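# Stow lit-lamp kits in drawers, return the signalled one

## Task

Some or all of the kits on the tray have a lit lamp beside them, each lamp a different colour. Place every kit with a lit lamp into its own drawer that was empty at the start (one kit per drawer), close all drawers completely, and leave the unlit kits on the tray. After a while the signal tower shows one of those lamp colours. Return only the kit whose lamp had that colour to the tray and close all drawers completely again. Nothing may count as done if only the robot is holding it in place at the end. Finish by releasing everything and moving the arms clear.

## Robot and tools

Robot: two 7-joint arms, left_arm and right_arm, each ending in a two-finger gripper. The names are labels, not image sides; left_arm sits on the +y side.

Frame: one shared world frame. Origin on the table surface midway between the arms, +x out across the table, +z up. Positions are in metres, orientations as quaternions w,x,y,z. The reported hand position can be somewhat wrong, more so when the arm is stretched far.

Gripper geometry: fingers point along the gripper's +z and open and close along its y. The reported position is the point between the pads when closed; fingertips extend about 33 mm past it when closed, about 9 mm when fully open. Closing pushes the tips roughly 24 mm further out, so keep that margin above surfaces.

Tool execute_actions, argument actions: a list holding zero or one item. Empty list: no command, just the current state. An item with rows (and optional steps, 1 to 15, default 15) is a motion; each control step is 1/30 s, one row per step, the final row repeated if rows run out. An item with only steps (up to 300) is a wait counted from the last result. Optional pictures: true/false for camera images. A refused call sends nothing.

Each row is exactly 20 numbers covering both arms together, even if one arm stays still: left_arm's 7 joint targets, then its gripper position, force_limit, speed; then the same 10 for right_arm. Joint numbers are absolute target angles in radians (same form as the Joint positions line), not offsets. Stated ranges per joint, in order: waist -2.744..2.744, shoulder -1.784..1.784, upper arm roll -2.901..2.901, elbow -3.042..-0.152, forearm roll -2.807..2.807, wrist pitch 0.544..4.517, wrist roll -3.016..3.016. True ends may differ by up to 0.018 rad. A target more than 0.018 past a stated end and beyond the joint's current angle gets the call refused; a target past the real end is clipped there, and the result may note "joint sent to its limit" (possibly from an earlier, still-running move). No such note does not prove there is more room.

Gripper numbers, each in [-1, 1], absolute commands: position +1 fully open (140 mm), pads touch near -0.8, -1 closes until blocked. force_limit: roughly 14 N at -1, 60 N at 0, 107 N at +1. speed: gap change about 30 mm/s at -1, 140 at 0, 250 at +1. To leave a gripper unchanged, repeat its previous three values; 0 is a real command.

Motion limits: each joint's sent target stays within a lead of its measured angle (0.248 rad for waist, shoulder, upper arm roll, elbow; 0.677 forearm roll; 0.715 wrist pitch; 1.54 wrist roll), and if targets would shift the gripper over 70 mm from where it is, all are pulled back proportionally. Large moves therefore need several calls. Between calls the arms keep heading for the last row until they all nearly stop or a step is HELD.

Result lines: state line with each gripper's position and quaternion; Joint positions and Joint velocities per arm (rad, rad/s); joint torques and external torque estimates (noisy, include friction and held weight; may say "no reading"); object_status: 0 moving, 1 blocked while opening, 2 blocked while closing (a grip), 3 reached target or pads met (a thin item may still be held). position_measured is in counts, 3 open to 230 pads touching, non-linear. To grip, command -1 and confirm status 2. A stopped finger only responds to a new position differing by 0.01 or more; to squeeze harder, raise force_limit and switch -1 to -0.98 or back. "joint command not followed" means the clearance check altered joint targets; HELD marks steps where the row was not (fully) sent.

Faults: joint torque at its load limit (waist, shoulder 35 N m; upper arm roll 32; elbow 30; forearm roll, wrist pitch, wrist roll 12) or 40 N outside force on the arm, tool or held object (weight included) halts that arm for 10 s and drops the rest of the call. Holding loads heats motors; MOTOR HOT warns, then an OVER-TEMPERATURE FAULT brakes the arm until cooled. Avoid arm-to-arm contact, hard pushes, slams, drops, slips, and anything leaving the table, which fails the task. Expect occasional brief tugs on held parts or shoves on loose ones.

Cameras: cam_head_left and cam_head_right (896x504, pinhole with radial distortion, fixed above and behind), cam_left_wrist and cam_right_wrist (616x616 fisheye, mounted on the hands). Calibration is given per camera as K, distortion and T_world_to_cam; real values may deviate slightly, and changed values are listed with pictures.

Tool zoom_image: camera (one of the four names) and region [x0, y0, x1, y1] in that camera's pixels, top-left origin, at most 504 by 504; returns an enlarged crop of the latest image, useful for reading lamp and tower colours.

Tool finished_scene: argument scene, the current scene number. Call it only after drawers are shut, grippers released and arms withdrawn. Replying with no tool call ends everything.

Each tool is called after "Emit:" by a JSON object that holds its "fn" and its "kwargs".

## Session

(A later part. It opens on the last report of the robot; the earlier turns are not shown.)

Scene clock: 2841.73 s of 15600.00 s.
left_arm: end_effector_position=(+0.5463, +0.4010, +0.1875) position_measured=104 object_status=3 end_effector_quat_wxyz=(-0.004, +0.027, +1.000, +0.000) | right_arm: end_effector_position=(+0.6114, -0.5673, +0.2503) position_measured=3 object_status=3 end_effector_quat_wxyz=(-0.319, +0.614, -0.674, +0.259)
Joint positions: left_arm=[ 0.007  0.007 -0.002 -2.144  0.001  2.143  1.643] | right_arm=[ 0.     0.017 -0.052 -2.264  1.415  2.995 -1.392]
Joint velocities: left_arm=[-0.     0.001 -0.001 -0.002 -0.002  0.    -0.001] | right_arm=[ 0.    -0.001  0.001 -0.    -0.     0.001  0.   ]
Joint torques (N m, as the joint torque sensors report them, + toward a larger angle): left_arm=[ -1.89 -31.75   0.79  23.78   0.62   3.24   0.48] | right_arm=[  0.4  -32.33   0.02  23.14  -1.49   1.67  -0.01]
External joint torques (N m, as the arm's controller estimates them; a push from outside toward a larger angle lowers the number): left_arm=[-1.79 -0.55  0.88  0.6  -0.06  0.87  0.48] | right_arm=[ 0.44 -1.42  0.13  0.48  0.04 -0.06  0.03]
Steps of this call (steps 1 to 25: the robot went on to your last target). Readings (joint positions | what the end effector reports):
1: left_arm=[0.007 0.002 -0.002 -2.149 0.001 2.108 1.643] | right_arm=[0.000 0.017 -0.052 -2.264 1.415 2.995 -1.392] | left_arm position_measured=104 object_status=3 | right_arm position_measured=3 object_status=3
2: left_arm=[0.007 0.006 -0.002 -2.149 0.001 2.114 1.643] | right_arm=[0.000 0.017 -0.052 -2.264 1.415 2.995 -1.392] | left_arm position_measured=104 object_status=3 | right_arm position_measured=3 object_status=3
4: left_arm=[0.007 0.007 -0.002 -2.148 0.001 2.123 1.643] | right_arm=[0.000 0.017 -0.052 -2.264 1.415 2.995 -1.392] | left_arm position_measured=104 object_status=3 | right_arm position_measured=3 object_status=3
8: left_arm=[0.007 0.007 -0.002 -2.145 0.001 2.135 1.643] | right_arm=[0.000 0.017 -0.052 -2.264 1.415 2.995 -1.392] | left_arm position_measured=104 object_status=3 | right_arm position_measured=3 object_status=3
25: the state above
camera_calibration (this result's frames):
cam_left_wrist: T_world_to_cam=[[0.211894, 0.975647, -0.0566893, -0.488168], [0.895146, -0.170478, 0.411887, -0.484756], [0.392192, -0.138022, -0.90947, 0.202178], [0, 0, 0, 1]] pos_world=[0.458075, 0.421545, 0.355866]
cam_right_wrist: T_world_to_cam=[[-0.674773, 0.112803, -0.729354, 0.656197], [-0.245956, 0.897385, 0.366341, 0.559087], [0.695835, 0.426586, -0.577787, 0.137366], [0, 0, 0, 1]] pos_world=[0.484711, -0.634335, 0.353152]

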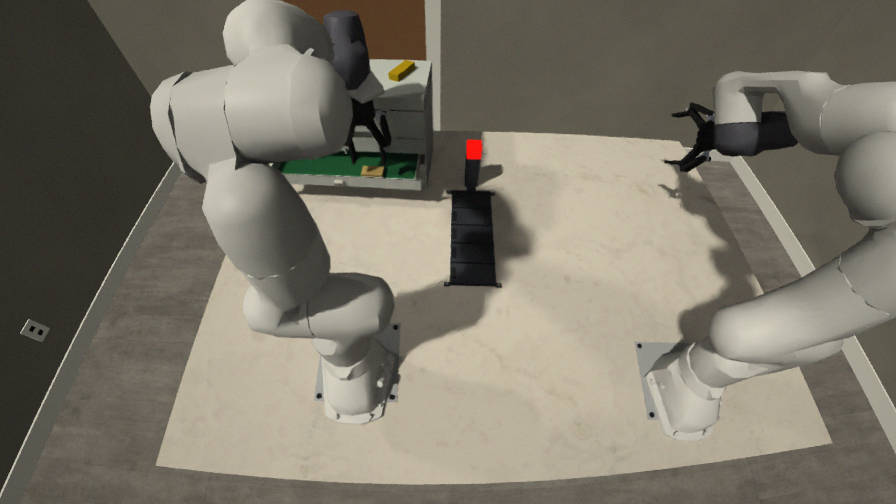

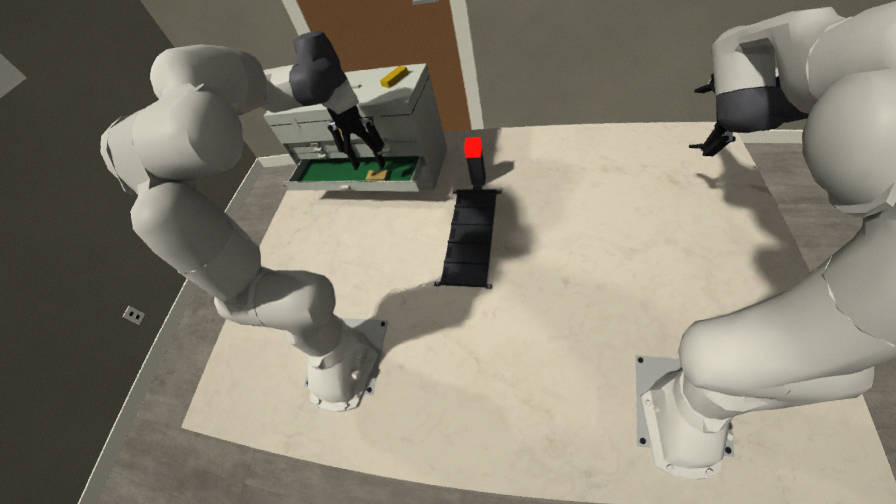

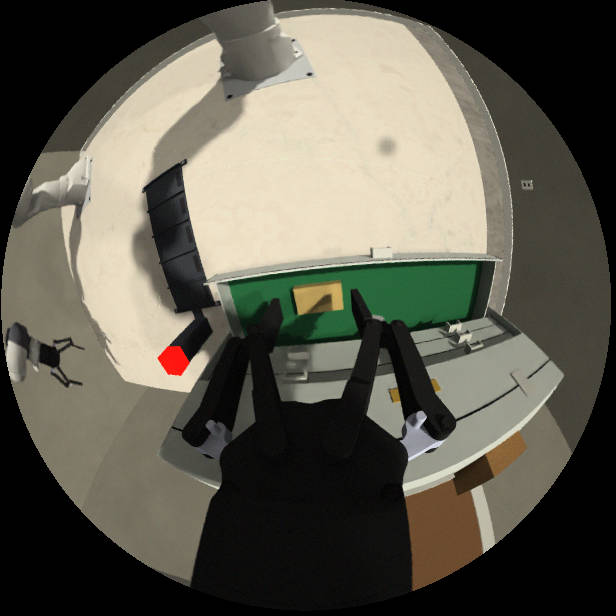

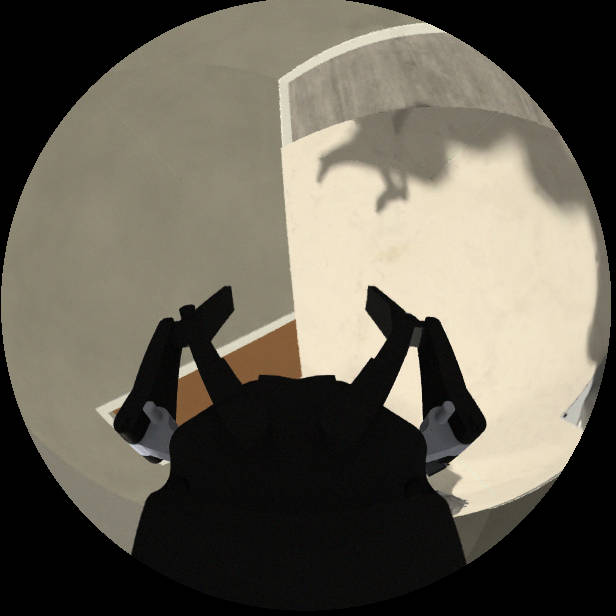

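Descend to 2 cm above.

Emit:
{"fn": "execute_actions", "kwargs": {"actions": [{"rows":[[0.004,0.02,0,-2.156,0.0,2.185,1.65,0.2,0,0.3,0,0.017,-0.05,-2.264,1.415,2.995,-1.392,1,0,0],[0.004,0.02,0,-2.156,0.0,2.185,1.65,0.2,0,0.3,0,0.017,-0.05,-2.264,1.415,2.995,-1.392,1,0,0],[0.004,0.02,0,-2.156,0.0,2.185,1.65,0.2,0,0.3,0,0.017,-0.05,-2.264,1.415,2.995,-1.392,1,0,0],[0.004,0.035,0,-2.17,0.0,2.215,1.65,0.2,0,0.3,0,0.017,-0.05,-2.264,1.415,2.995,-1.392,1,0,0],[0.004,0.035,0,-2.17,0.0,2.215,1.65,0.2,0,0.3,0,0.017,-0.05,-2.264,1.415,2.995,-1.392,1,0,0],[0.004,0.035,0,-2.17,0.0,2.215,1.65,0.2,0,0.3,0,0.017,-0.05,-2.264,1.415,2.995,-1.392,1,0,0],[0.004,0.049,0,-2.182,0.0,2.236,1.65,0.2,0,0.3,0,0.017,-0.05,-2.264,1.415,2.995,-1.392,1,0,0]],"steps":15}], "pictures": false}}

Emit:
{"fn": "execute_actions", "kwargs": {"actions": [{"steps":15}]}}

Emit:
{"fn": "zoom_image", "kwargs": {"camera": "cam_left_wrist", "region": [200, 220, 440, 420]}}

Scene clock: 2857.17 s of 15600.00 s.
left_arm: end_effector_position=(+0.5473, +0.4010, +0.1554) position_measured=104 object_status=3 end_effector_quat_wxyz=(-0.004, +0.027, +1.000, +0.000) | right_arm: end_effector_position=(+0.6114, -0.5673, +0.2503) position_measured=3 object_status=3 end_effector_quat_wxyz=(-0.319, +0.614, -0.674, +0.259)
Joint positions: left_arm=[ 0.007  0.049 -0.002 -2.182  0.001  2.223  1.643] | right_arm=[ 0.     0.017 -0.052 -2.264  1.415  2.995 -1.392]
Joint velocities: left_arm=[-0.     0.001 -0.001  0.001  0.002  0.054  0.001] | right_arm=[ 0.    -0.001  0.001  0.001 -0.     0.     0.001]
Joint torques (N m, as the joint torque sensors report them, + toward a larger angle): left_arm=[ -1.94 -31.97   1.88  22.45   0.49   3.23   0.45] | right_arm=[  0.23 -32.86  -0.11  23.34  -1.51   1.61   0.05]
External joint torques (N m, as the arm's controller estimates them; a push from outside toward a larger angle lowers the number): left_arm=[-1.87  0.04  1.91 -0.17 -0.16  0.86  0.45] | right_arm=[ 0.2  -1.96 -0.08  0.67  0.03 -0.12  0.1 ]
Steps of this call (steps 1 to 15: the robot went on to your last target; steps 16 to 90: nothing new was sent; then 11.93 s passed at rest; steps 91 to 105: all 15 steps of this action). Readings (joint positions | what the end effector reports):
91: left_arm=[0.007 0.008 -0.002 -2.146 0.001 2.150 1.643] | right_arm=[0.000 0.017 -0.052 -2.264 1.415 2.995 -1.392] | left_arm position_measured=104 object_status=3 | right_arm position_measured=3 object_status=3
92: left_arm=[0.007 0.010 -0.002 -2.148 0.001 2.156 1.643] | right_arm=[0.000 0.017 -0.052 -2.264 1.415 2.995 -1.392] | left_arm position_measured=104 object_status=3 | right_arm position_measured=3 object_status=3
94: left_arm=[0.007 0.016 -0.002 -2.154 0.001 2.170 1.643] | right_arm=[0.000 0.017 -0.052 -2.264 1.415 2.995 -1.392] | left_arm position_measured=104 object_status=3 | right_arm position_measured=3 object_status=3
98: left_arm=[0.007 0.037 -0.002 -2.171 0.001 2.199 1.643] | right_arm=[0.000 0.017 -0.052 -2.264 1.415 2.995 -1.392] | left_arm position_measured=104 object_status=3 | right_arm position_measured=3 object_status=3
105: the state above

Scene clock: 2857.67 s of 15600.00 s.
left_arm: end_effector_position=(+0.5500, +0.4010, +0.1561) position_measured=104 object_status=3 end_effector_quat_wxyz=(+0.001, +0.027, +1.000, +0.001) | right_arm: end_effector_position=(+0.6114, -0.5673, +0.2503) position_measured=3 object_status=3 end_effector_quat_wxyz=(-0.319, +0.614, -0.674, +0.259)
Joint positions: left_arm=[ 0.007  0.049 -0.002 -2.182  0.001  2.231  1.643] | right_arm=[ 0.     0.017 -0.052 -2.264  1.415  2.995 -1.392]
Joint velocities: left_arm=[-0.001  0.001  0.001  0.    -0.     0.002 -0.001] | right_arm=[ 0.     0.001 -0.001 -0.     0.001 -0.001  0.002]
Joint torques (N m, as the joint torque sensors report them, + toward a larger angle): left_arm=[ -2.02 -32.15   1.54  22.12   0.5    3.22   0.46] | right_arm=[ -0.06 -32.24  -0.16  23.25  -1.59   1.6    0.01]
External joint torques (N m, as the arm's controller estimates them; a push from outside toward a larger angle lowers the number): left_arm=[-1.99 -0.08  1.53 -0.54 -0.15  0.81  0.46] | right_arm=[ 0.08 -1.4   0.04  0.61 -0.07 -0.14  0.05]
Steps of this call (steps 1 to 15: the robot went on to your last target). Readings (joint positions | what the end effector reports):
1: left_arm=[0.007 0.049 -0.002 -2.182 0.001 2.225 1.643] | right_arm=[0.000 0.017 -0.052 -2.264 1.415 2.995 -1.392] | left_arm position_measured=104 object_status=3 | right_arm position_measured=3 object_status=3
2: left_arm=[0.007 0.049 -0.002 -2.182 0.001 2.226 1.643] | right_arm=[0.000 0.017 -0.052 -2.264 1.415 2.995 -1.392] | left_arm position_measured=104 object_status=3 | right_arm position_measured=3 object_status=3
4: left_arm=[0.007 0.049 -0.002 -2.182 0.001 2.228 1.643] | right_arm=[0.000 0.017 -0.052 -2.264 1.415 2.995 -1.392] | left_arm position_measured=104 object_status=3 | right_arm position_measured=3 object_status=3
8: left_arm=[0.007 0.049 -0.002 -2.182 0.001 2.230 1.643] | right_arm=[0.000 0.017 -0.052 -2.264 1.415 2.995 -1.392] | left_arm position_measured=104 object_status=3 | right_arm position_measured=3 object_status=3
15: the state above
All arms were judged still, so your last target was given up. Only a new action makes them travel on or press farther. Fingers that are still opening or closing keep moving.
camera_calibration (this result's frames):
cam_left_wrist: T_world_to_cam=[[0.212518, 0.975623, -0.0547278, -0.49138], [0.891328, -0.170594, 0.420038, -0.474245], [0.400463, -0.138046, -0.905855, 0.167099], [0, 0, 0, 1]] pos_world=[0.460218, 0.421565, 0.323677]
cam_right_wrist: T_world_to_cam=[[-0.674773, 0.112803, -0.729354, 0.656197], [-0.245956, 0.897385, 0.366341, 0.559087], [0.695835, 0.426586, -0.577787, 0.137366], [0, 0, 0, 1]] pos_world=[0.484711, -0.634335, 0.353152]

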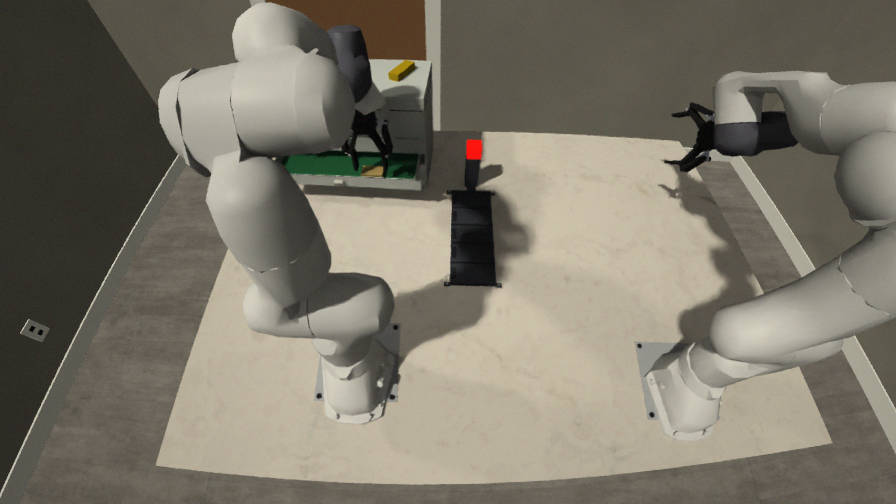

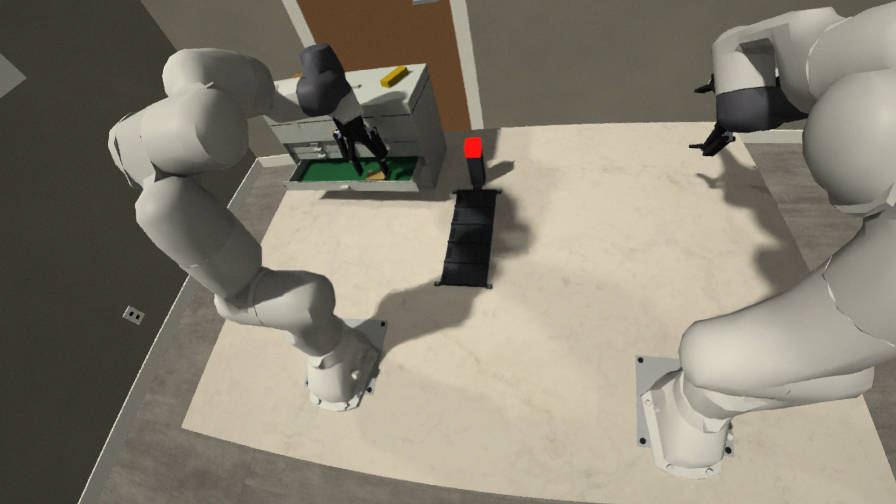

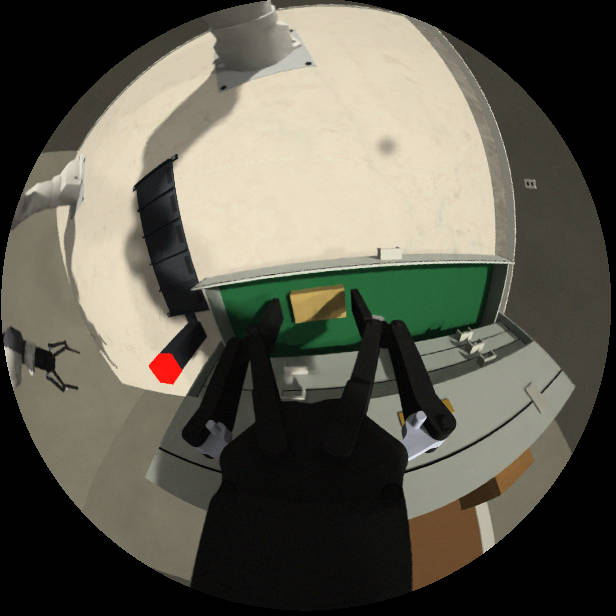

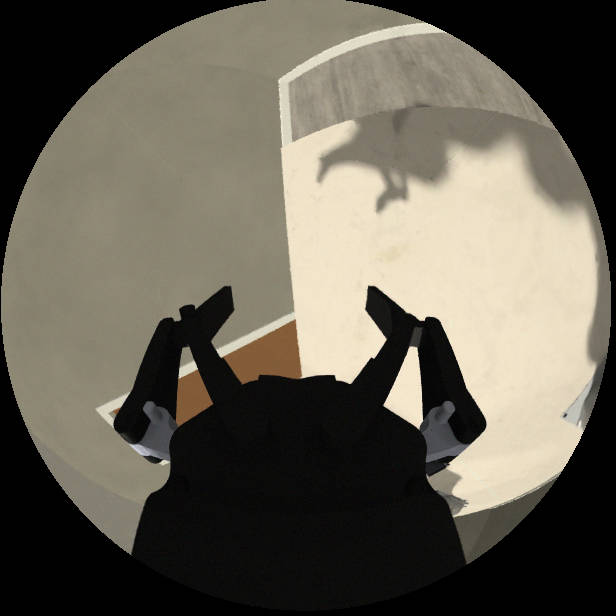

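Region (200, 220, 440, 420) of cam_left_wrist's 616x616 image, scaled by 2.100, with more detail than that image has.

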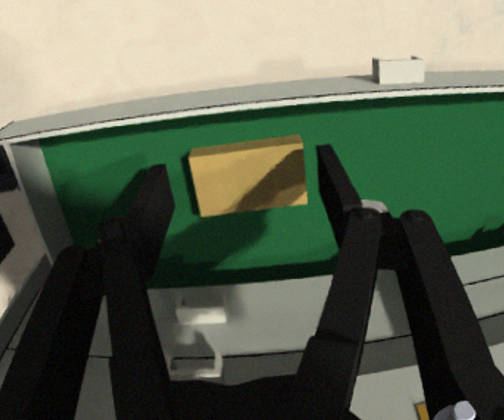

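Emit:
{"fn": "execute_actions", "kwargs": {"actions": [{"rows":[[0.004,0.053,0,-2.195,0.0,2.255,1.65,0.2,0,0.3,0,0.017,-0.05,-2.264,1.415,2.995,-1.392,1,0,0],[0.004,0.053,0,-2.195,0.0,2.255,1.65,0.2,0,0.3,0,0.017,-0.05,-2.264,1.415,2.995,-1.392,1,0,0],[0.004,0.053,0,-2.195,0.0,2.255,1.65,0.2,0,0.3,0,0.017,-0.05,-2.264,1.415,2.995,-1.392,1,0,0],[0.004,0.059,0,-2.206,0.0,2.275,1.65,0.2,0,0.3,0,0.017,-0.05,-2.264,1.415,2.995,-1.392,1,0,0],[0.004,0.059,0,-2.206,0.0,2.275,1.65,0.2,0,0.3,0,0.017,-0.05,-2.264,1.415,2.995,-1.392,1,0,0],[0.004,0.059,0,-2.206,0.0,2.275,1.65,0.2,0,0.3,0,0.017,-0.05,-2.264,1.415,2.995,-1.392,1,0,0],[0.004,0.066,0,-2.2155,0.0,2.286,1.65,0.2,0,0.3,0,0.017,-0.05,-2.264,1.415,2.995,-1.392,1,0,0]],"steps":15}], "pictures": false}}

Emit:
{"fn": "execute_actions", "kwargs": {"actions": [{"steps":10}], "pictures": false}}

Emit:
{"fn": "execute_actions", "kwargs": {"actions": [{"rows":[[0.004,0.066,0,-2.2155,0.0,2.286,1.65,-1,-0.3,-0.7,0,0.017,-0.05,-2.264,1.415,2.995,-1.392,1,0,0]],"steps":15}], "pictures": false}}

Emit:
{"fn": "execute_actions", "kwargs": {"actions": [{"steps":10}], "pictures": false}}

Scene clock: 2880.87 s of 15600.00 s.
left_arm: end_effector_position=(+0.5451, +0.4009, +0.1370) position_measured=104 object_status=3 end_effector_quat_wxyz=(-0.001, +0.027, +1.000, +0.000) | right_arm: end_effector_position=(+0.6114, -0.5673, +0.2503) position_measured=3 object_status=3 end_effector_quat_wxyz=(-0.319, +0.614, -0.674, +0.259)
Joint positions: left_arm=[ 0.007  0.065 -0.002 -2.214  0.001  2.277  1.643] | right_arm=[ 0.     0.017 -0.052 -2.264  1.415  2.995 -1.392]
Joint velocities: left_arm=[ 0.    -0.001  0.    -0.001  0.001  0.032 -0.001] | right_arm=[ 0.     0.    -0.002 -0.001  0.001 -0.     0.003]
Joint torques (N m, as the joint torque sensors report them, + toward a larger angle): left_arm=[ -1.99 -31.71   2.02  21.27   0.49   3.22   0.43] | right_arm=[ -0.21 -32.55   0.06  23.04  -1.57   1.66   0.03]
External joint torques (N m, as the arm's controller estimates them; a push from outside toward a larger angle lowers the number): left_arm=[-2.12  0.62  1.84 -1.   -0.14  0.83  0.43] | right_arm=[-0.08 -1.69  0.25  0.43 -0.05 -0.08  0.07]
Steps of this call (steps 1 to 90: nothing new was sent; then 19.70 s passed at rest; steps 91 to 105: all 15 steps of this action). Readings (joint positions | what the end effector reports):
91: left_arm=[0.007 0.049 -0.002 -2.184 0.001 2.235 1.643] | right_arm=[0.000 0.017 -0.052 -2.264 1.415 2.995 -1.392] | left_arm position_measured=104 object_status=3 | right_arm position_measured=3 object_status=3
92: left_arm=[0.007 0.049 -0.002 -2.187 0.001 2.238 1.643] | right_arm=[0.000 0.017 -0.052 -2.264 1.415 2.995 -1.392] | left_arm position_measured=104 object_status=3 | right_arm position_measured=3 object_status=3
94: left_arm=[0.007 0.051 -0.002 -2.193 0.001 2.246 1.643] | right_arm=[0.000 0.017 -0.052 -2.264 1.415 2.995 -1.392] | left_arm position_measured=104 object_status=3 | right_arm position_measured=3 object_status=3
98: left_arm=[0.007 0.059 -0.002 -2.207 0.001 2.263 1.643] | right_arm=[0.000 0.017 -0.052 -2.264 1.415 2.995 -1.392] | left_arm position_measured=104 object_status=3 | right_arm position_measured=3 object_status=3
105: the state above

Scene clock: 2881.20 s of 15600.00 s.
left_arm: end_effector_position=(+0.5465, +0.4009, +0.1373) position_measured=104 object_status=3 end_effector_quat_wxyz=(+0.001, +0.027, +1.000, +0.000) | right_arm: end_effector_position=(+0.6114, -0.5673, +0.2503) position_measured=3 object_status=3 end_effector_quat_wxyz=(-0.319, +0.614, -0.674, +0.259)
Joint positions: left_arm=[ 0.007  0.065 -0.002 -2.214  0.001  2.281  1.643] | right_arm=[ 0.     0.017 -0.052 -2.264  1.415  2.995 -1.392]
Joint velocities: left_arm=[ 0.001  0.001 -0.    -0.    -0.001  0.003  0.   ] | right_arm=[ 0.    -0.     0.001 -0.    -0.001 -0.001 -0.001]
Joint torques (N m, as the joint torque sensors report them, + toward a larger angle): left_arm=[ -1.9  -31.78   1.59  21.75   0.46   3.09   0.37] | right_arm=[  0.71 -32.7   -0.46  23.17  -1.52   1.67   0.04]
External joint torques (N m, as the arm's controller estimates them; a push from outside toward a larger angle lowers the number): left_arm=[-1.9   0.39  1.53 -0.49 -0.16  0.68  0.37] | right_arm=[ 0.65 -1.8  -0.45  0.5   0.02 -0.05  0.09]
Steps of this call (steps 1 to 10: the robot went on to your last target). Readings (joint positions | what the end effector reports):
1: left_arm=[0.007 0.065 -0.002 -2.214 0.001 2.278 1.643] | right_arm=[0.000 0.017 -0.052 -2.264 1.415 2.995 -1.392] | left_arm position_measured=104 object_status=3 | right_arm position_measured=3 object_status=3
2: left_arm=[0.007 0.065 -0.002 -2.214 0.001 2.278 1.643] | right_arm=[0.000 0.017 -0.052 -2.264 1.415 2.995 -1.392] | left_arm position_measured=104 object_status=3 | right_arm position_measured=3 object_status=3
4: left_arm=[0.007 0.065 -0.002 -2.214 0.001 2.280 1.643] | right_arm=[0.000 0.017 -0.052 -2.264 1.415 2.995 -1.392] | left_arm position_measured=104 object_status=3 | right_arm position_measured=3 object_status=3
8: left_arm=[0.007 0.065 -0.002 -2.214 0.001 2.281 1.643] | right_arm=[0.000 0.017 -0.052 -2.264 1.415 2.995 -1.392] | left_arm position_measured=104 object_status=3 | right_arm position_measured=3 object_status=3
10: the state above

Scene clock: 2881.70 s of 15600.00 s.
left_arm: end_effector_position=(+0.5469, +0.4008, +0.1379) position_measured=137 object_status=0 end_effector_quat_wxyz=(+0.002, +0.027, +1.000, +0.001) | right_arm: end_effector_position=(+0.6114, -0.5673, +0.2503) position_measured=3 object_status=3 end_effector_quat_wxyz=(-0.319, +0.614, -0.674, +0.259)
Joint positions: left_arm=[ 0.006  0.064 -0.002 -2.214  0.001  2.282  1.643] | right_arm=[ 0.     0.017 -0.052 -2.264  1.415  2.995 -1.392]
Joint velocities: left_arm=[-0.     0.001  0.    -0.     0.    -0.001 -0.   ] | right_arm=[ 0.     0.001  0.001  0.    -0.001  0.     0.   ]
Joint torques (N m, as the joint torque sensors report them, + toward a larger angle): left_arm=[ -1.99 -31.17   1.17  21.21   0.58   3.18   0.51] | right_arm=[  0.1  -32.51  -0.1   23.07  -1.47   1.6    0.04]
External joint torques (N m, as the arm's controller estimates them; a push from outside toward a larger angle lowers the number): left_arm=[-1.97  1.01  1.14 -1.04 -0.04  0.77  0.51] | right_arm=[ 0.12 -1.66 -0.01  0.41  0.06 -0.13  0.08]
Steps of this call (steps 1 to 15: all 15 steps of this action). Readings (joint positions | what the end effector reports):
1: left_arm=[0.007 0.065 -0.002 -2.214 0.001 2.281 1.643] | right_arm=[0.000 0.017 -0.052 -2.264 1.415 2.995 -1.392] | left_arm position_measured=104 object_status=0 | right_arm position_measured=3 object_status=3
2: left_arm=[0.007 0.065 -0.002 -2.214 0.001 2.281 1.643] | right_arm=[0.000 0.017 -0.052 -2.264 1.415 2.995 -1.392] | left_arm position_measured=107 object_status=0 | right_arm position_measured=3 object_status=3
4: left_arm=[0.007 0.065 -0.002 -2.214 0.001 2.281 1.643] | right_arm=[0.000 0.017 -0.052 -2.264 1.415 2.995 -1.392] | left_arm position_measured=114 object_status=0 | right_arm position_measured=3 object_status=3
8: left_arm=[0.006 0.065 -0.002 -2.214 0.001 2.282 1.643] | right_arm=[0.000 0.017 -0.052 -2.264 1.415 2.995 -1.392] | left_arm position_measured=127 object_status=0 | right_arm position_measured=3 object_status=3
15: the state above

Scene clock: 2882.03 s of 15600.00 s.
left_arm: end_effector_position=(+0.5469, +0.4008, +0.1379) position_measured=137 object_status=2 end_effector_quat_wxyz=(+0.002, +0.027, +1.000, +0.001) | right_arm: end_effector_position=(+0.6114, -0.5673, +0.2503) position_measured=3 object_status=3 end_effector_quat_wxyz=(-0.319, +0.614, -0.674, +0.259)
Joint positions: left_arm=[ 0.006  0.064 -0.002 -2.214  0.001  2.282  1.643] | right_arm=[ 0.     0.017 -0.052 -2.264  1.415  2.995 -1.392]
Joint velocities: left_arm=[-0.    -0.001  0.    -0.001  0.001  0.001  0.001] | right_arm=[ 0.001  0.     0.     0.001  0.001 -0.001  0.   ]
Joint torques (N m, as the joint torque sensors report them, + toward a larger angle): left_arm=[ -2.26 -30.82   1.22  21.41   0.52   3.15   0.5 ] | right_arm=[  0.31 -32.57   0.04  22.87  -1.51   1.61   0.01]
External joint torques (N m, as the arm's controller estimates them; a push from outside toward a larger angle lowers the number): left_arm=[-2.2   1.48  1.22 -0.9  -0.11  0.73  0.5 ] | right_arm=[ 0.16 -1.69 -0.04  0.2   0.03 -0.1   0.05]
Steps of this call (steps 1 to 10: the robot went on to your last target). Readings (joint positions | what the end effector reports):
1: left_arm=[0.006 0.064 -0.002 -2.214 0.001 2.282 1.643] | right_arm=[0.000 0.017 -0.052 -2.264 1.415 2.995 -1.392] | left_arm position_measured=137 object_status=0 | right_arm position_measured=3 object_status=3
2: left_arm=[0.006 0.064 -0.002 -2.214 0.001 2.282 1.643] | right_arm=[0.000 0.017 -0.052 -2.264 1.415 2.995 -1.392] | left_arm position_measured=137 object_status=2 | right_arm position_measured=3 object_status=3
4: left_arm=[0.006 0.064 -0.002 -2.214 0.001 2.282 1.643] | right_arm=[0.000 0.017 -0.052 -2.264 1.415 2.995 -1.392] | left_arm position_measured=137 object_status=2 | right_arm position_measured=3 object_status=3
8: left_arm=[0.006 0.064 -0.002 -2.214 0.001 2.282 1.643] | right_arm=[0.000 0.017 -0.052 -2.264 1.415 2.995 -1.392] | left_arm position_measured=137 object_status=2 | right_arm position_measured=3 object_status=3
10: the state above

Emit:
{"fn": "execute_actions", "kwargs": {"actions": [{"rows":[[0.004,0.053,0,-2.203,0.0,2.245,1.65,-1,-0.3,-0.7,0,0.017,-0.05,-2.264,1.415,2.995,-1.392,1,0,0],[0.004,0.053,0,-2.203,0.0,2.245,1.65,-1,-0.3,-0.7,0,0.017,-0.05,-2.264,1.415,2.995,-1.392,1,0,0],[0.004,0.04,0,-2.19,0.0,2.215,1.65,-1,-0.3,-0.7,0,0.017,-0.05,-2.264,1.415,2.995,-1.392,1,0,0],[0.004,0.04,0,-2.19,0.0,2.215,1.65,-1,-0.3,-0.7,0,0.017,-0.05,-2.264,1.415,2.995,-1.392,1,0,0],[0.004,0.025,0,-2.178,0.0,2.185,1.65,-1,-0.3,-0.7,0,0.017,-0.05,-2.264,1.415,2.995,-1.392,1,0,0],[0.004,0.025,0,-2.178,0.0,2.185,1.65,-1,-0.3,-0.7,0,0.017,-0.05,-2.264,1.415,2.995,-1.392,1,0,0],[0.004,0.01,0,-2.165,0.0,2.155,1.65,-1,-0.3,-0.7,0,0.017,-0.05,-2.264,1.415,2.995,-1.392,1,0,0],[0.004,0.01,0,-2.165,0.0,2.155,1.65,-1,-0.3,-0.7,0,0.017,-0.05,-2.264,1.415,2.995,-1.392,1,0,0],[0.004,-0.005,0,-2.155,0.0,2.13,1.65,-1,-0.3,-0.7,0,0.017,-0.05,-2.264,1.415,2.995,-1.392,1,0,0],[0.004,-0.005,0,-2.155,0.0,2.13,1.65,-1,-0.3,-0.7,0,0.017,-0.05,-2.264,1.415,2.995,-1.392,1,0,0],[0.004,-0.05,0,-2.16,0.0,2.09,1.65,-1,-0.3,-0.7,0,0.017,-0.05,-2.264,1.415,2.995,-1.392,1,0,0],[0.004,-0.05,0,-2.16,0.0,2.09,1.65,-1,-0.3,-0.7,0,0.017,-0.05,-2.264,1.415,2.995,-1.392,1,0,0],[0.004,-0.1,0,-2.17,0.0,2.05,1.65,-1,-0.3,-0.7,0,0.017,-0.05,-2.264,1.415,2.995,-1.392,1,0,0]],"steps":15}], "pictures": false}}

Emit:
{"fn": "execute_actions", "kwargs": {"actions": [{"rows":[[0.004,-0.18,0,-2.2,0.0,2.0,1.6,-1,-0.3,-0.7,0,0.017,-0.05,-2.264,1.415,2.995,-1.392,1,0,0],[0.004,-0.18,0,-2.2,0.0,2.0,1.6,-1,-0.3,-0.7,0,0.017,-0.05,-2.264,1.415,2.995,-1.392,1,0,0],[0.004,-0.18,0,-2.2,0.0,2.0,1.6,-1,-0.3,-0.7,0,0.017,-0.05,-2.264,1.415,2.995,-1.392,1,0,0],[0.004,-0.26,0,-2.24,0.0,1.96,1.5,-1,-0.3,-0.7,0,0.017,-0.05,-2.264,1.415,2.995,-1.392,1,0,0],[0.004,-0.26,0,-2.24,0.0,1.96,1.5,-1,-0.3,-0.7,0,0.017,-0.05,-2.264,1.415,2.995,-1.392,1,0,0],[0.004,-0.26,0,-2.24,0.0,1.96,1.5,-1,-0.3,-0.7,0,0.017,-0.05,-2.264,1.415,2.995,-1.392,1,0,0],[-0.05,-0.33,0,-2.28,0.0,1.94,1.4,-1,-0.3,-0.7,0,0.017,-0.05,-2.264,1.415,2.995,-1.392,1,0,0],[-0.1,-0.33,0,-2.28,0.0,1.94,1.3,-1,-0.3,-0.7,0,0.017,-0.05,-2.264,1.415,2.995,-1.392,1,0,0],[-0.15,-0.33,0,-2.28,0.0,1.94,1.3,-1,-0.3,-0.7,0,0.017,-0.05,-2.264,1.415,2.995,-1.392,1,0,0],[-0.2,-0.33,0,-2.28,0.0,1.94,1.2,-1,-0.3,-0.7,0,0.017,-0.05,-2.264,1.415,2.995,-1.392,1,0,0],[-0.25,-0.33,0,-2.28,0.0,1.94,1.2,-1,-0.3,-0.7,0,0.017,-0.05,-2.264,1.415,2.995,-1.392,1,0,0],[-0.3,-0.33,0,-2.28,0.0,1.94,1.1,-1,-0.3,-0.7,0,0.017,-0.05,-2.264,1.415,2.995,-1.392,1,0,0],[-0.35,-0.33,0,-2.28,0.0,1.94,1.05,-1,-0.3,-0.7,0,0.017,-0.05,-2.264,1.415,2.995,-1.392,1,0,0],[-0.4,-0.33,0,-2.28,0.0,1.94,1.01,-1,-0.3,-0.7,0,0.017,-0.05,-2.264,1.415,2.995,-1.392,1,0,0],[-0.45,-0.33,0,-2.28,0.0,1.94,1.01,-1,-0.3,-0.7,0,0.017,-0.05,-2.264,1.415,2.995,-1.392,1,0,0]],"steps":15}], "pictures": false}}

Emit:
{"fn": "execute_actions", "kwargs": {"actions": [{"rows":[[-0.5,-0.33,0,-2.28,0.0,1.95,1.01,-1,-0.3,-0.7,0,0.017,-0.05,-2.264,1.415,2.995,-1.392,1,0,0],[-0.55,-0.33,0,-2.28,0.0,1.95,1.01,-1,-0.3,-0.7,0,0.017,-0.05,-2.264,1.415,2.995,-1.392,1,0,0],[-0.603,-0.33,0,-2.28,0.0,1.95,1.011,-1,-0.3,-0.7,0,0.017,-0.05,-2.264,1.415,2.995,-1.392,1,0,0]],"steps":15}]}}

Scene clock: 2920.13 s of 15600.00 s.
left_arm: end_effector_position=(+0.5355, +0.4007, +0.2172) position_measured=138 object_status=2 end_effector_quat_wxyz=(+0.008, +0.027, +1.000, +0.001) | right_arm: end_effector_position=(+0.6114, -0.5673, +0.2503) position_measured=3 object_status=3 end_effector_quat_wxyz=(-0.319, +0.614, -0.674, +0.259)
Joint positions: left_arm=[ 0.006 -0.075 -0.002 -2.168  0.001  2.109  1.643] | right_arm=[ 0.     0.017 -0.052 -2.264  1.415  2.995 -1.392]
Joint velocities: left_arm=[ 0.001 -0.437 -0.     0.032 -0.001 -0.322 -0.   ] | right_arm=[-0.001 -0.    -0.     0.    -0.     0.     0.001]
Joint torques (N m, as the joint torque sensors report them, + toward a larger angle): left_arm=[ -1.32 -22.01   1.    20.87   0.56   1.62   0.31] | right_arm=[  0.16 -32.91  -0.19  23.12  -1.58   1.66   0.01]
External joint torques (N m, as the arm's controller estimates them; a push from outside toward a larger angle lowers the number): left_arm=[-1.32 -2.15  1.07  1.2  -0.13 -0.45  0.31] | right_arm=[ 0.18 -1.97 -0.11  0.41 -0.05 -0.07  0.05]
Steps of this call (steps 1 to 15: the robot went on to your last target; steps 16 to 90: nothing new was sent; then 34.60 s passed at rest; steps 91 to 105: all 15 steps of this action). Readings (joint positions | what the end effector reports):
91: left_arm=[0.006 0.063 -0.002 -2.213 0.001 2.276 1.643] | right_arm=[0.000 0.017 -0.052 -2.264 1.415 2.995 -1.392] | left_arm position_measured=137 object_status=2 | right_arm position_measured=3 object_status=3
92: left_arm=[0.006 0.061 -0.002 -2.210 0.001 2.271 1.643] | right_arm=[0.000 0.017 -0.052 -2.264 1.415 2.995 -1.392] | left_arm position_measured=138 object_status=2 | right_arm position_measured=3 object_status=3
94: left_arm=[0.006 0.054 -0.002 -2.203 0.001 2.253 1.643] | right_arm=[0.000 0.017 -0.052 -2.264 1.415 2.995 -1.392] | left_arm position_measured=138 object_status=2 | right_arm position_measured=3 object_status=3
98: left_arm=[0.006 0.027 -0.002 -2.179 0.001 2.208 1.643] | right_arm=[0.000 0.017 -0.052 -2.264 1.415 2.995 -1.392] | left_arm position_measured=138 object_status=2 | right_arm position_measured=3 object_status=3
105: the state above

Scene clock: 2920.63 s of 15600.00 s.
left_arm: end_effector_position=(+0.4446, +0.2522, +0.2769) position_measured=202 object_status=0 end_effector_quat_wxyz=(+0.006, +0.036, +0.999, -0.002) | right_arm: end_effector_position=(+0.6114, -0.5673, +0.2503) position_measured=3 object_status=3 end_effector_quat_wxyz=(-0.319, +0.614, -0.674, +0.259)
Joint positions: left_arm=[-0.326 -0.327  0.004 -2.274  0.001  1.96   1.334] | right_arm=[ 0.     0.017 -0.052 -2.264  1.415  2.995 -1.392]
Joint velocities: left_arm=[-1.321  0.001 -0.096 -0.041 -0.001 -0.072 -0.899] | right_arm=[ 0.    -0.002 -0.001  0.    -0.001  0.001  0.002]
Joint torques (N m, as the joint torque sensors report them, + toward a larger angle): left_arm=[  1.66 -21.98   3.1   23.03   0.77   1.73  -0.4 ] | right_arm=[  0.25 -32.57   0.44  23.06  -1.5    1.62   0.03]
External joint torques (N m, as the arm's controller estimates them; a push from outside toward a larger angle lowers the number): left_arm=[-3.35 -0.32 -0.33 -1.23  0.03 -0.6  -0.42] | right_arm=[ 0.27 -1.57  0.53  0.35  0.04 -0.12  0.07]
Steps of this call (steps 1 to 15: all 15 steps of this action). Readings (joint positions | what the end effector reports):
1: left_arm=[0.006 -0.100 -0.002 -2.177 0.001 2.093 1.640] | right_arm=[0.000 0.017 -0.052 -2.264 1.415 2.995 -1.392] | left_arm position_measured=138 object_status=2 | right_arm position_measured=3 object_status=3
2: left_arm=[0.006 -0.127 -0.002 -2.186 0.001 2.075 1.637] | right_arm=[0.000 0.017 -0.052 -2.264 1.415 2.995 -1.392] | left_arm position_measured=138 object_status=2 | right_arm position_measured=3 object_status=3
4: left_arm=[0.006 -0.176 -0.002 -2.203 0.000 2.047 1.621] | right_arm=[0.000 0.017 -0.052 -2.264 1.415 2.995 -1.392] | left_arm position_measured=138 object_status=2 | right_arm position_measured=3 object_status=3
8: left_arm=[-0.027 -0.282 0.008 -2.252 0.001 1.995 1.552] | right_arm=[0.000 0.017 -0.052 -2.264 1.415 2.995 -1.392] | left_arm position_measured=178 object_status=0 | right_arm position_measured=3 object_status=3
15: the state above

Scene clock: 2921.13 s of 15600.00 s.
left_arm: end_effector_position=(+0.3867, +0.1392, +0.2749) position_measured=232 object_status=3 end_effector_quat_wxyz=(+0.002, +0.050, +0.999, -0.000) | right_arm: end_effector_position=(+0.6114, -0.5673, +0.2503) position_measured=3 object_status=3 end_effector_quat_wxyz=(-0.319, +0.614, -0.674, +0.259)
Joint positions: left_arm=[-0.6   -0.328 -0.003 -2.278  0.001  1.955  1.082] | right_arm=[ 0.     0.017 -0.052 -2.264  1.415  2.995 -1.392]
Joint velocities: left_arm=[-0.001 -0.     0.011 -0.001  0.    -0.003 -0.212] | right_arm=[ 0.    -0.001 -0.001  0.    -0.     0.     0.   ]
Joint torques (N m, as the joint torque sensors report them, + toward a larger angle): left_arm=[ -2.44 -21.64   1.81  22.05   0.78   2.01  -0.26] | right_arm=[  0.03 -32.76  -0.06  23.08  -1.54   1.66   0.04]
External joint torques (N m, as the arm's controller estimates them; a push from outside toward a larger angle lowers the number): left_arm=[-2.2  -1.13  2.29 -2.19  0.05 -0.43 -0.27] | right_arm=[ 0.01 -1.83 -0.02  0.39  0.   -0.06  0.09]
Steps of this call (steps 1 to 15: all 15 steps of this action). Readings (joint positions | what the end effector reports):
1: left_arm=[-0.374 -0.327 0.003 -2.275 0.001 1.959 1.305] | right_arm=[0.000 0.017 -0.052 -2.264 1.415 2.995 -1.392] | left_arm position_measured=205 object_status=0 | right_arm position_measured=3 object_status=3
2: left_arm=[-0.422 -0.327 0.002 -2.276 0.001 1.959 1.280] | right_arm=[0.000 0.017 -0.052 -2.264 1.415 2.995 -1.392] | left_arm position_measured=209 object_status=0 | right_arm position_measured=3 object_status=3
4: left_arm=[-0.514 -0.327 -0.000 -2.277 0.001 1.958 1.232] | right_arm=[0.000 0.017 -0.052 -2.264 1.415 2.995 -1.392] | left_arm position_measured=216 object_status=0 | right_arm position_measured=3 object_status=3
8: left_arm=[-0.594 -0.327 -0.010 -2.278 0.001 1.956 1.156] | right_arm=[0.000 0.017 -0.052 -2.264 1.415 2.995 -1.392] | left_arm position_measured=229 object_status=0 | right_arm position_measured=3 object_status=3
15: the state above
camera_calibration (this result's frames):
cam_left_wrist: T_world_to_cam=[[0.257213, 0.964748, -0.0556961, -0.210259], [0.881158, -0.210484, 0.423387, -0.414676], [0.396738, -0.157978, -0.904235, 0.307745], [0, 0, 0, 1]] pos_world=[0.297382, 0.164181, 0.442131]
cam_right_wrist: T_world_to_cam=[[-0.674773, 0.112803, -0.729354, 0.656198], [-0.245956, 0.897385, 0.366341, 0.559087], [0.695835, 0.426586, -0.577787, 0.137366], [0, 0, 0, 1]] pos_world=[0.484711, -0.634335, 0.353152]

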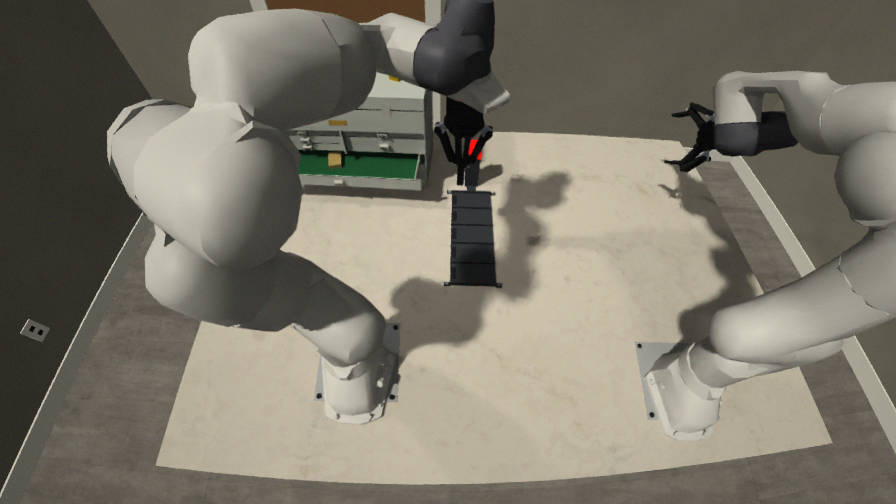

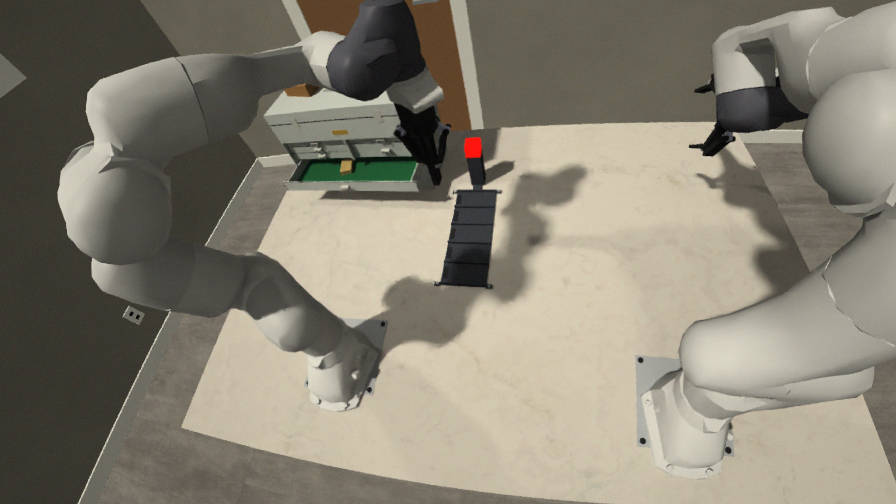

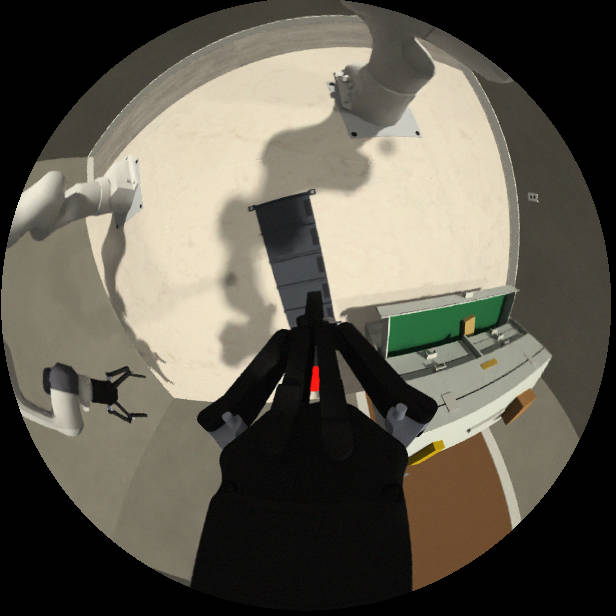

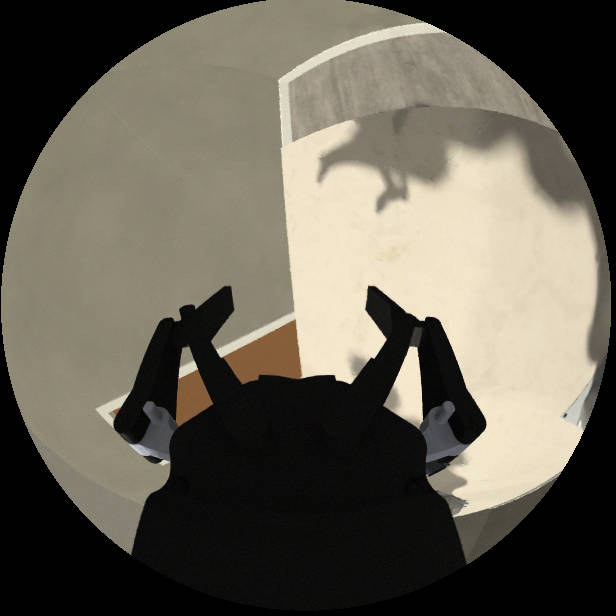

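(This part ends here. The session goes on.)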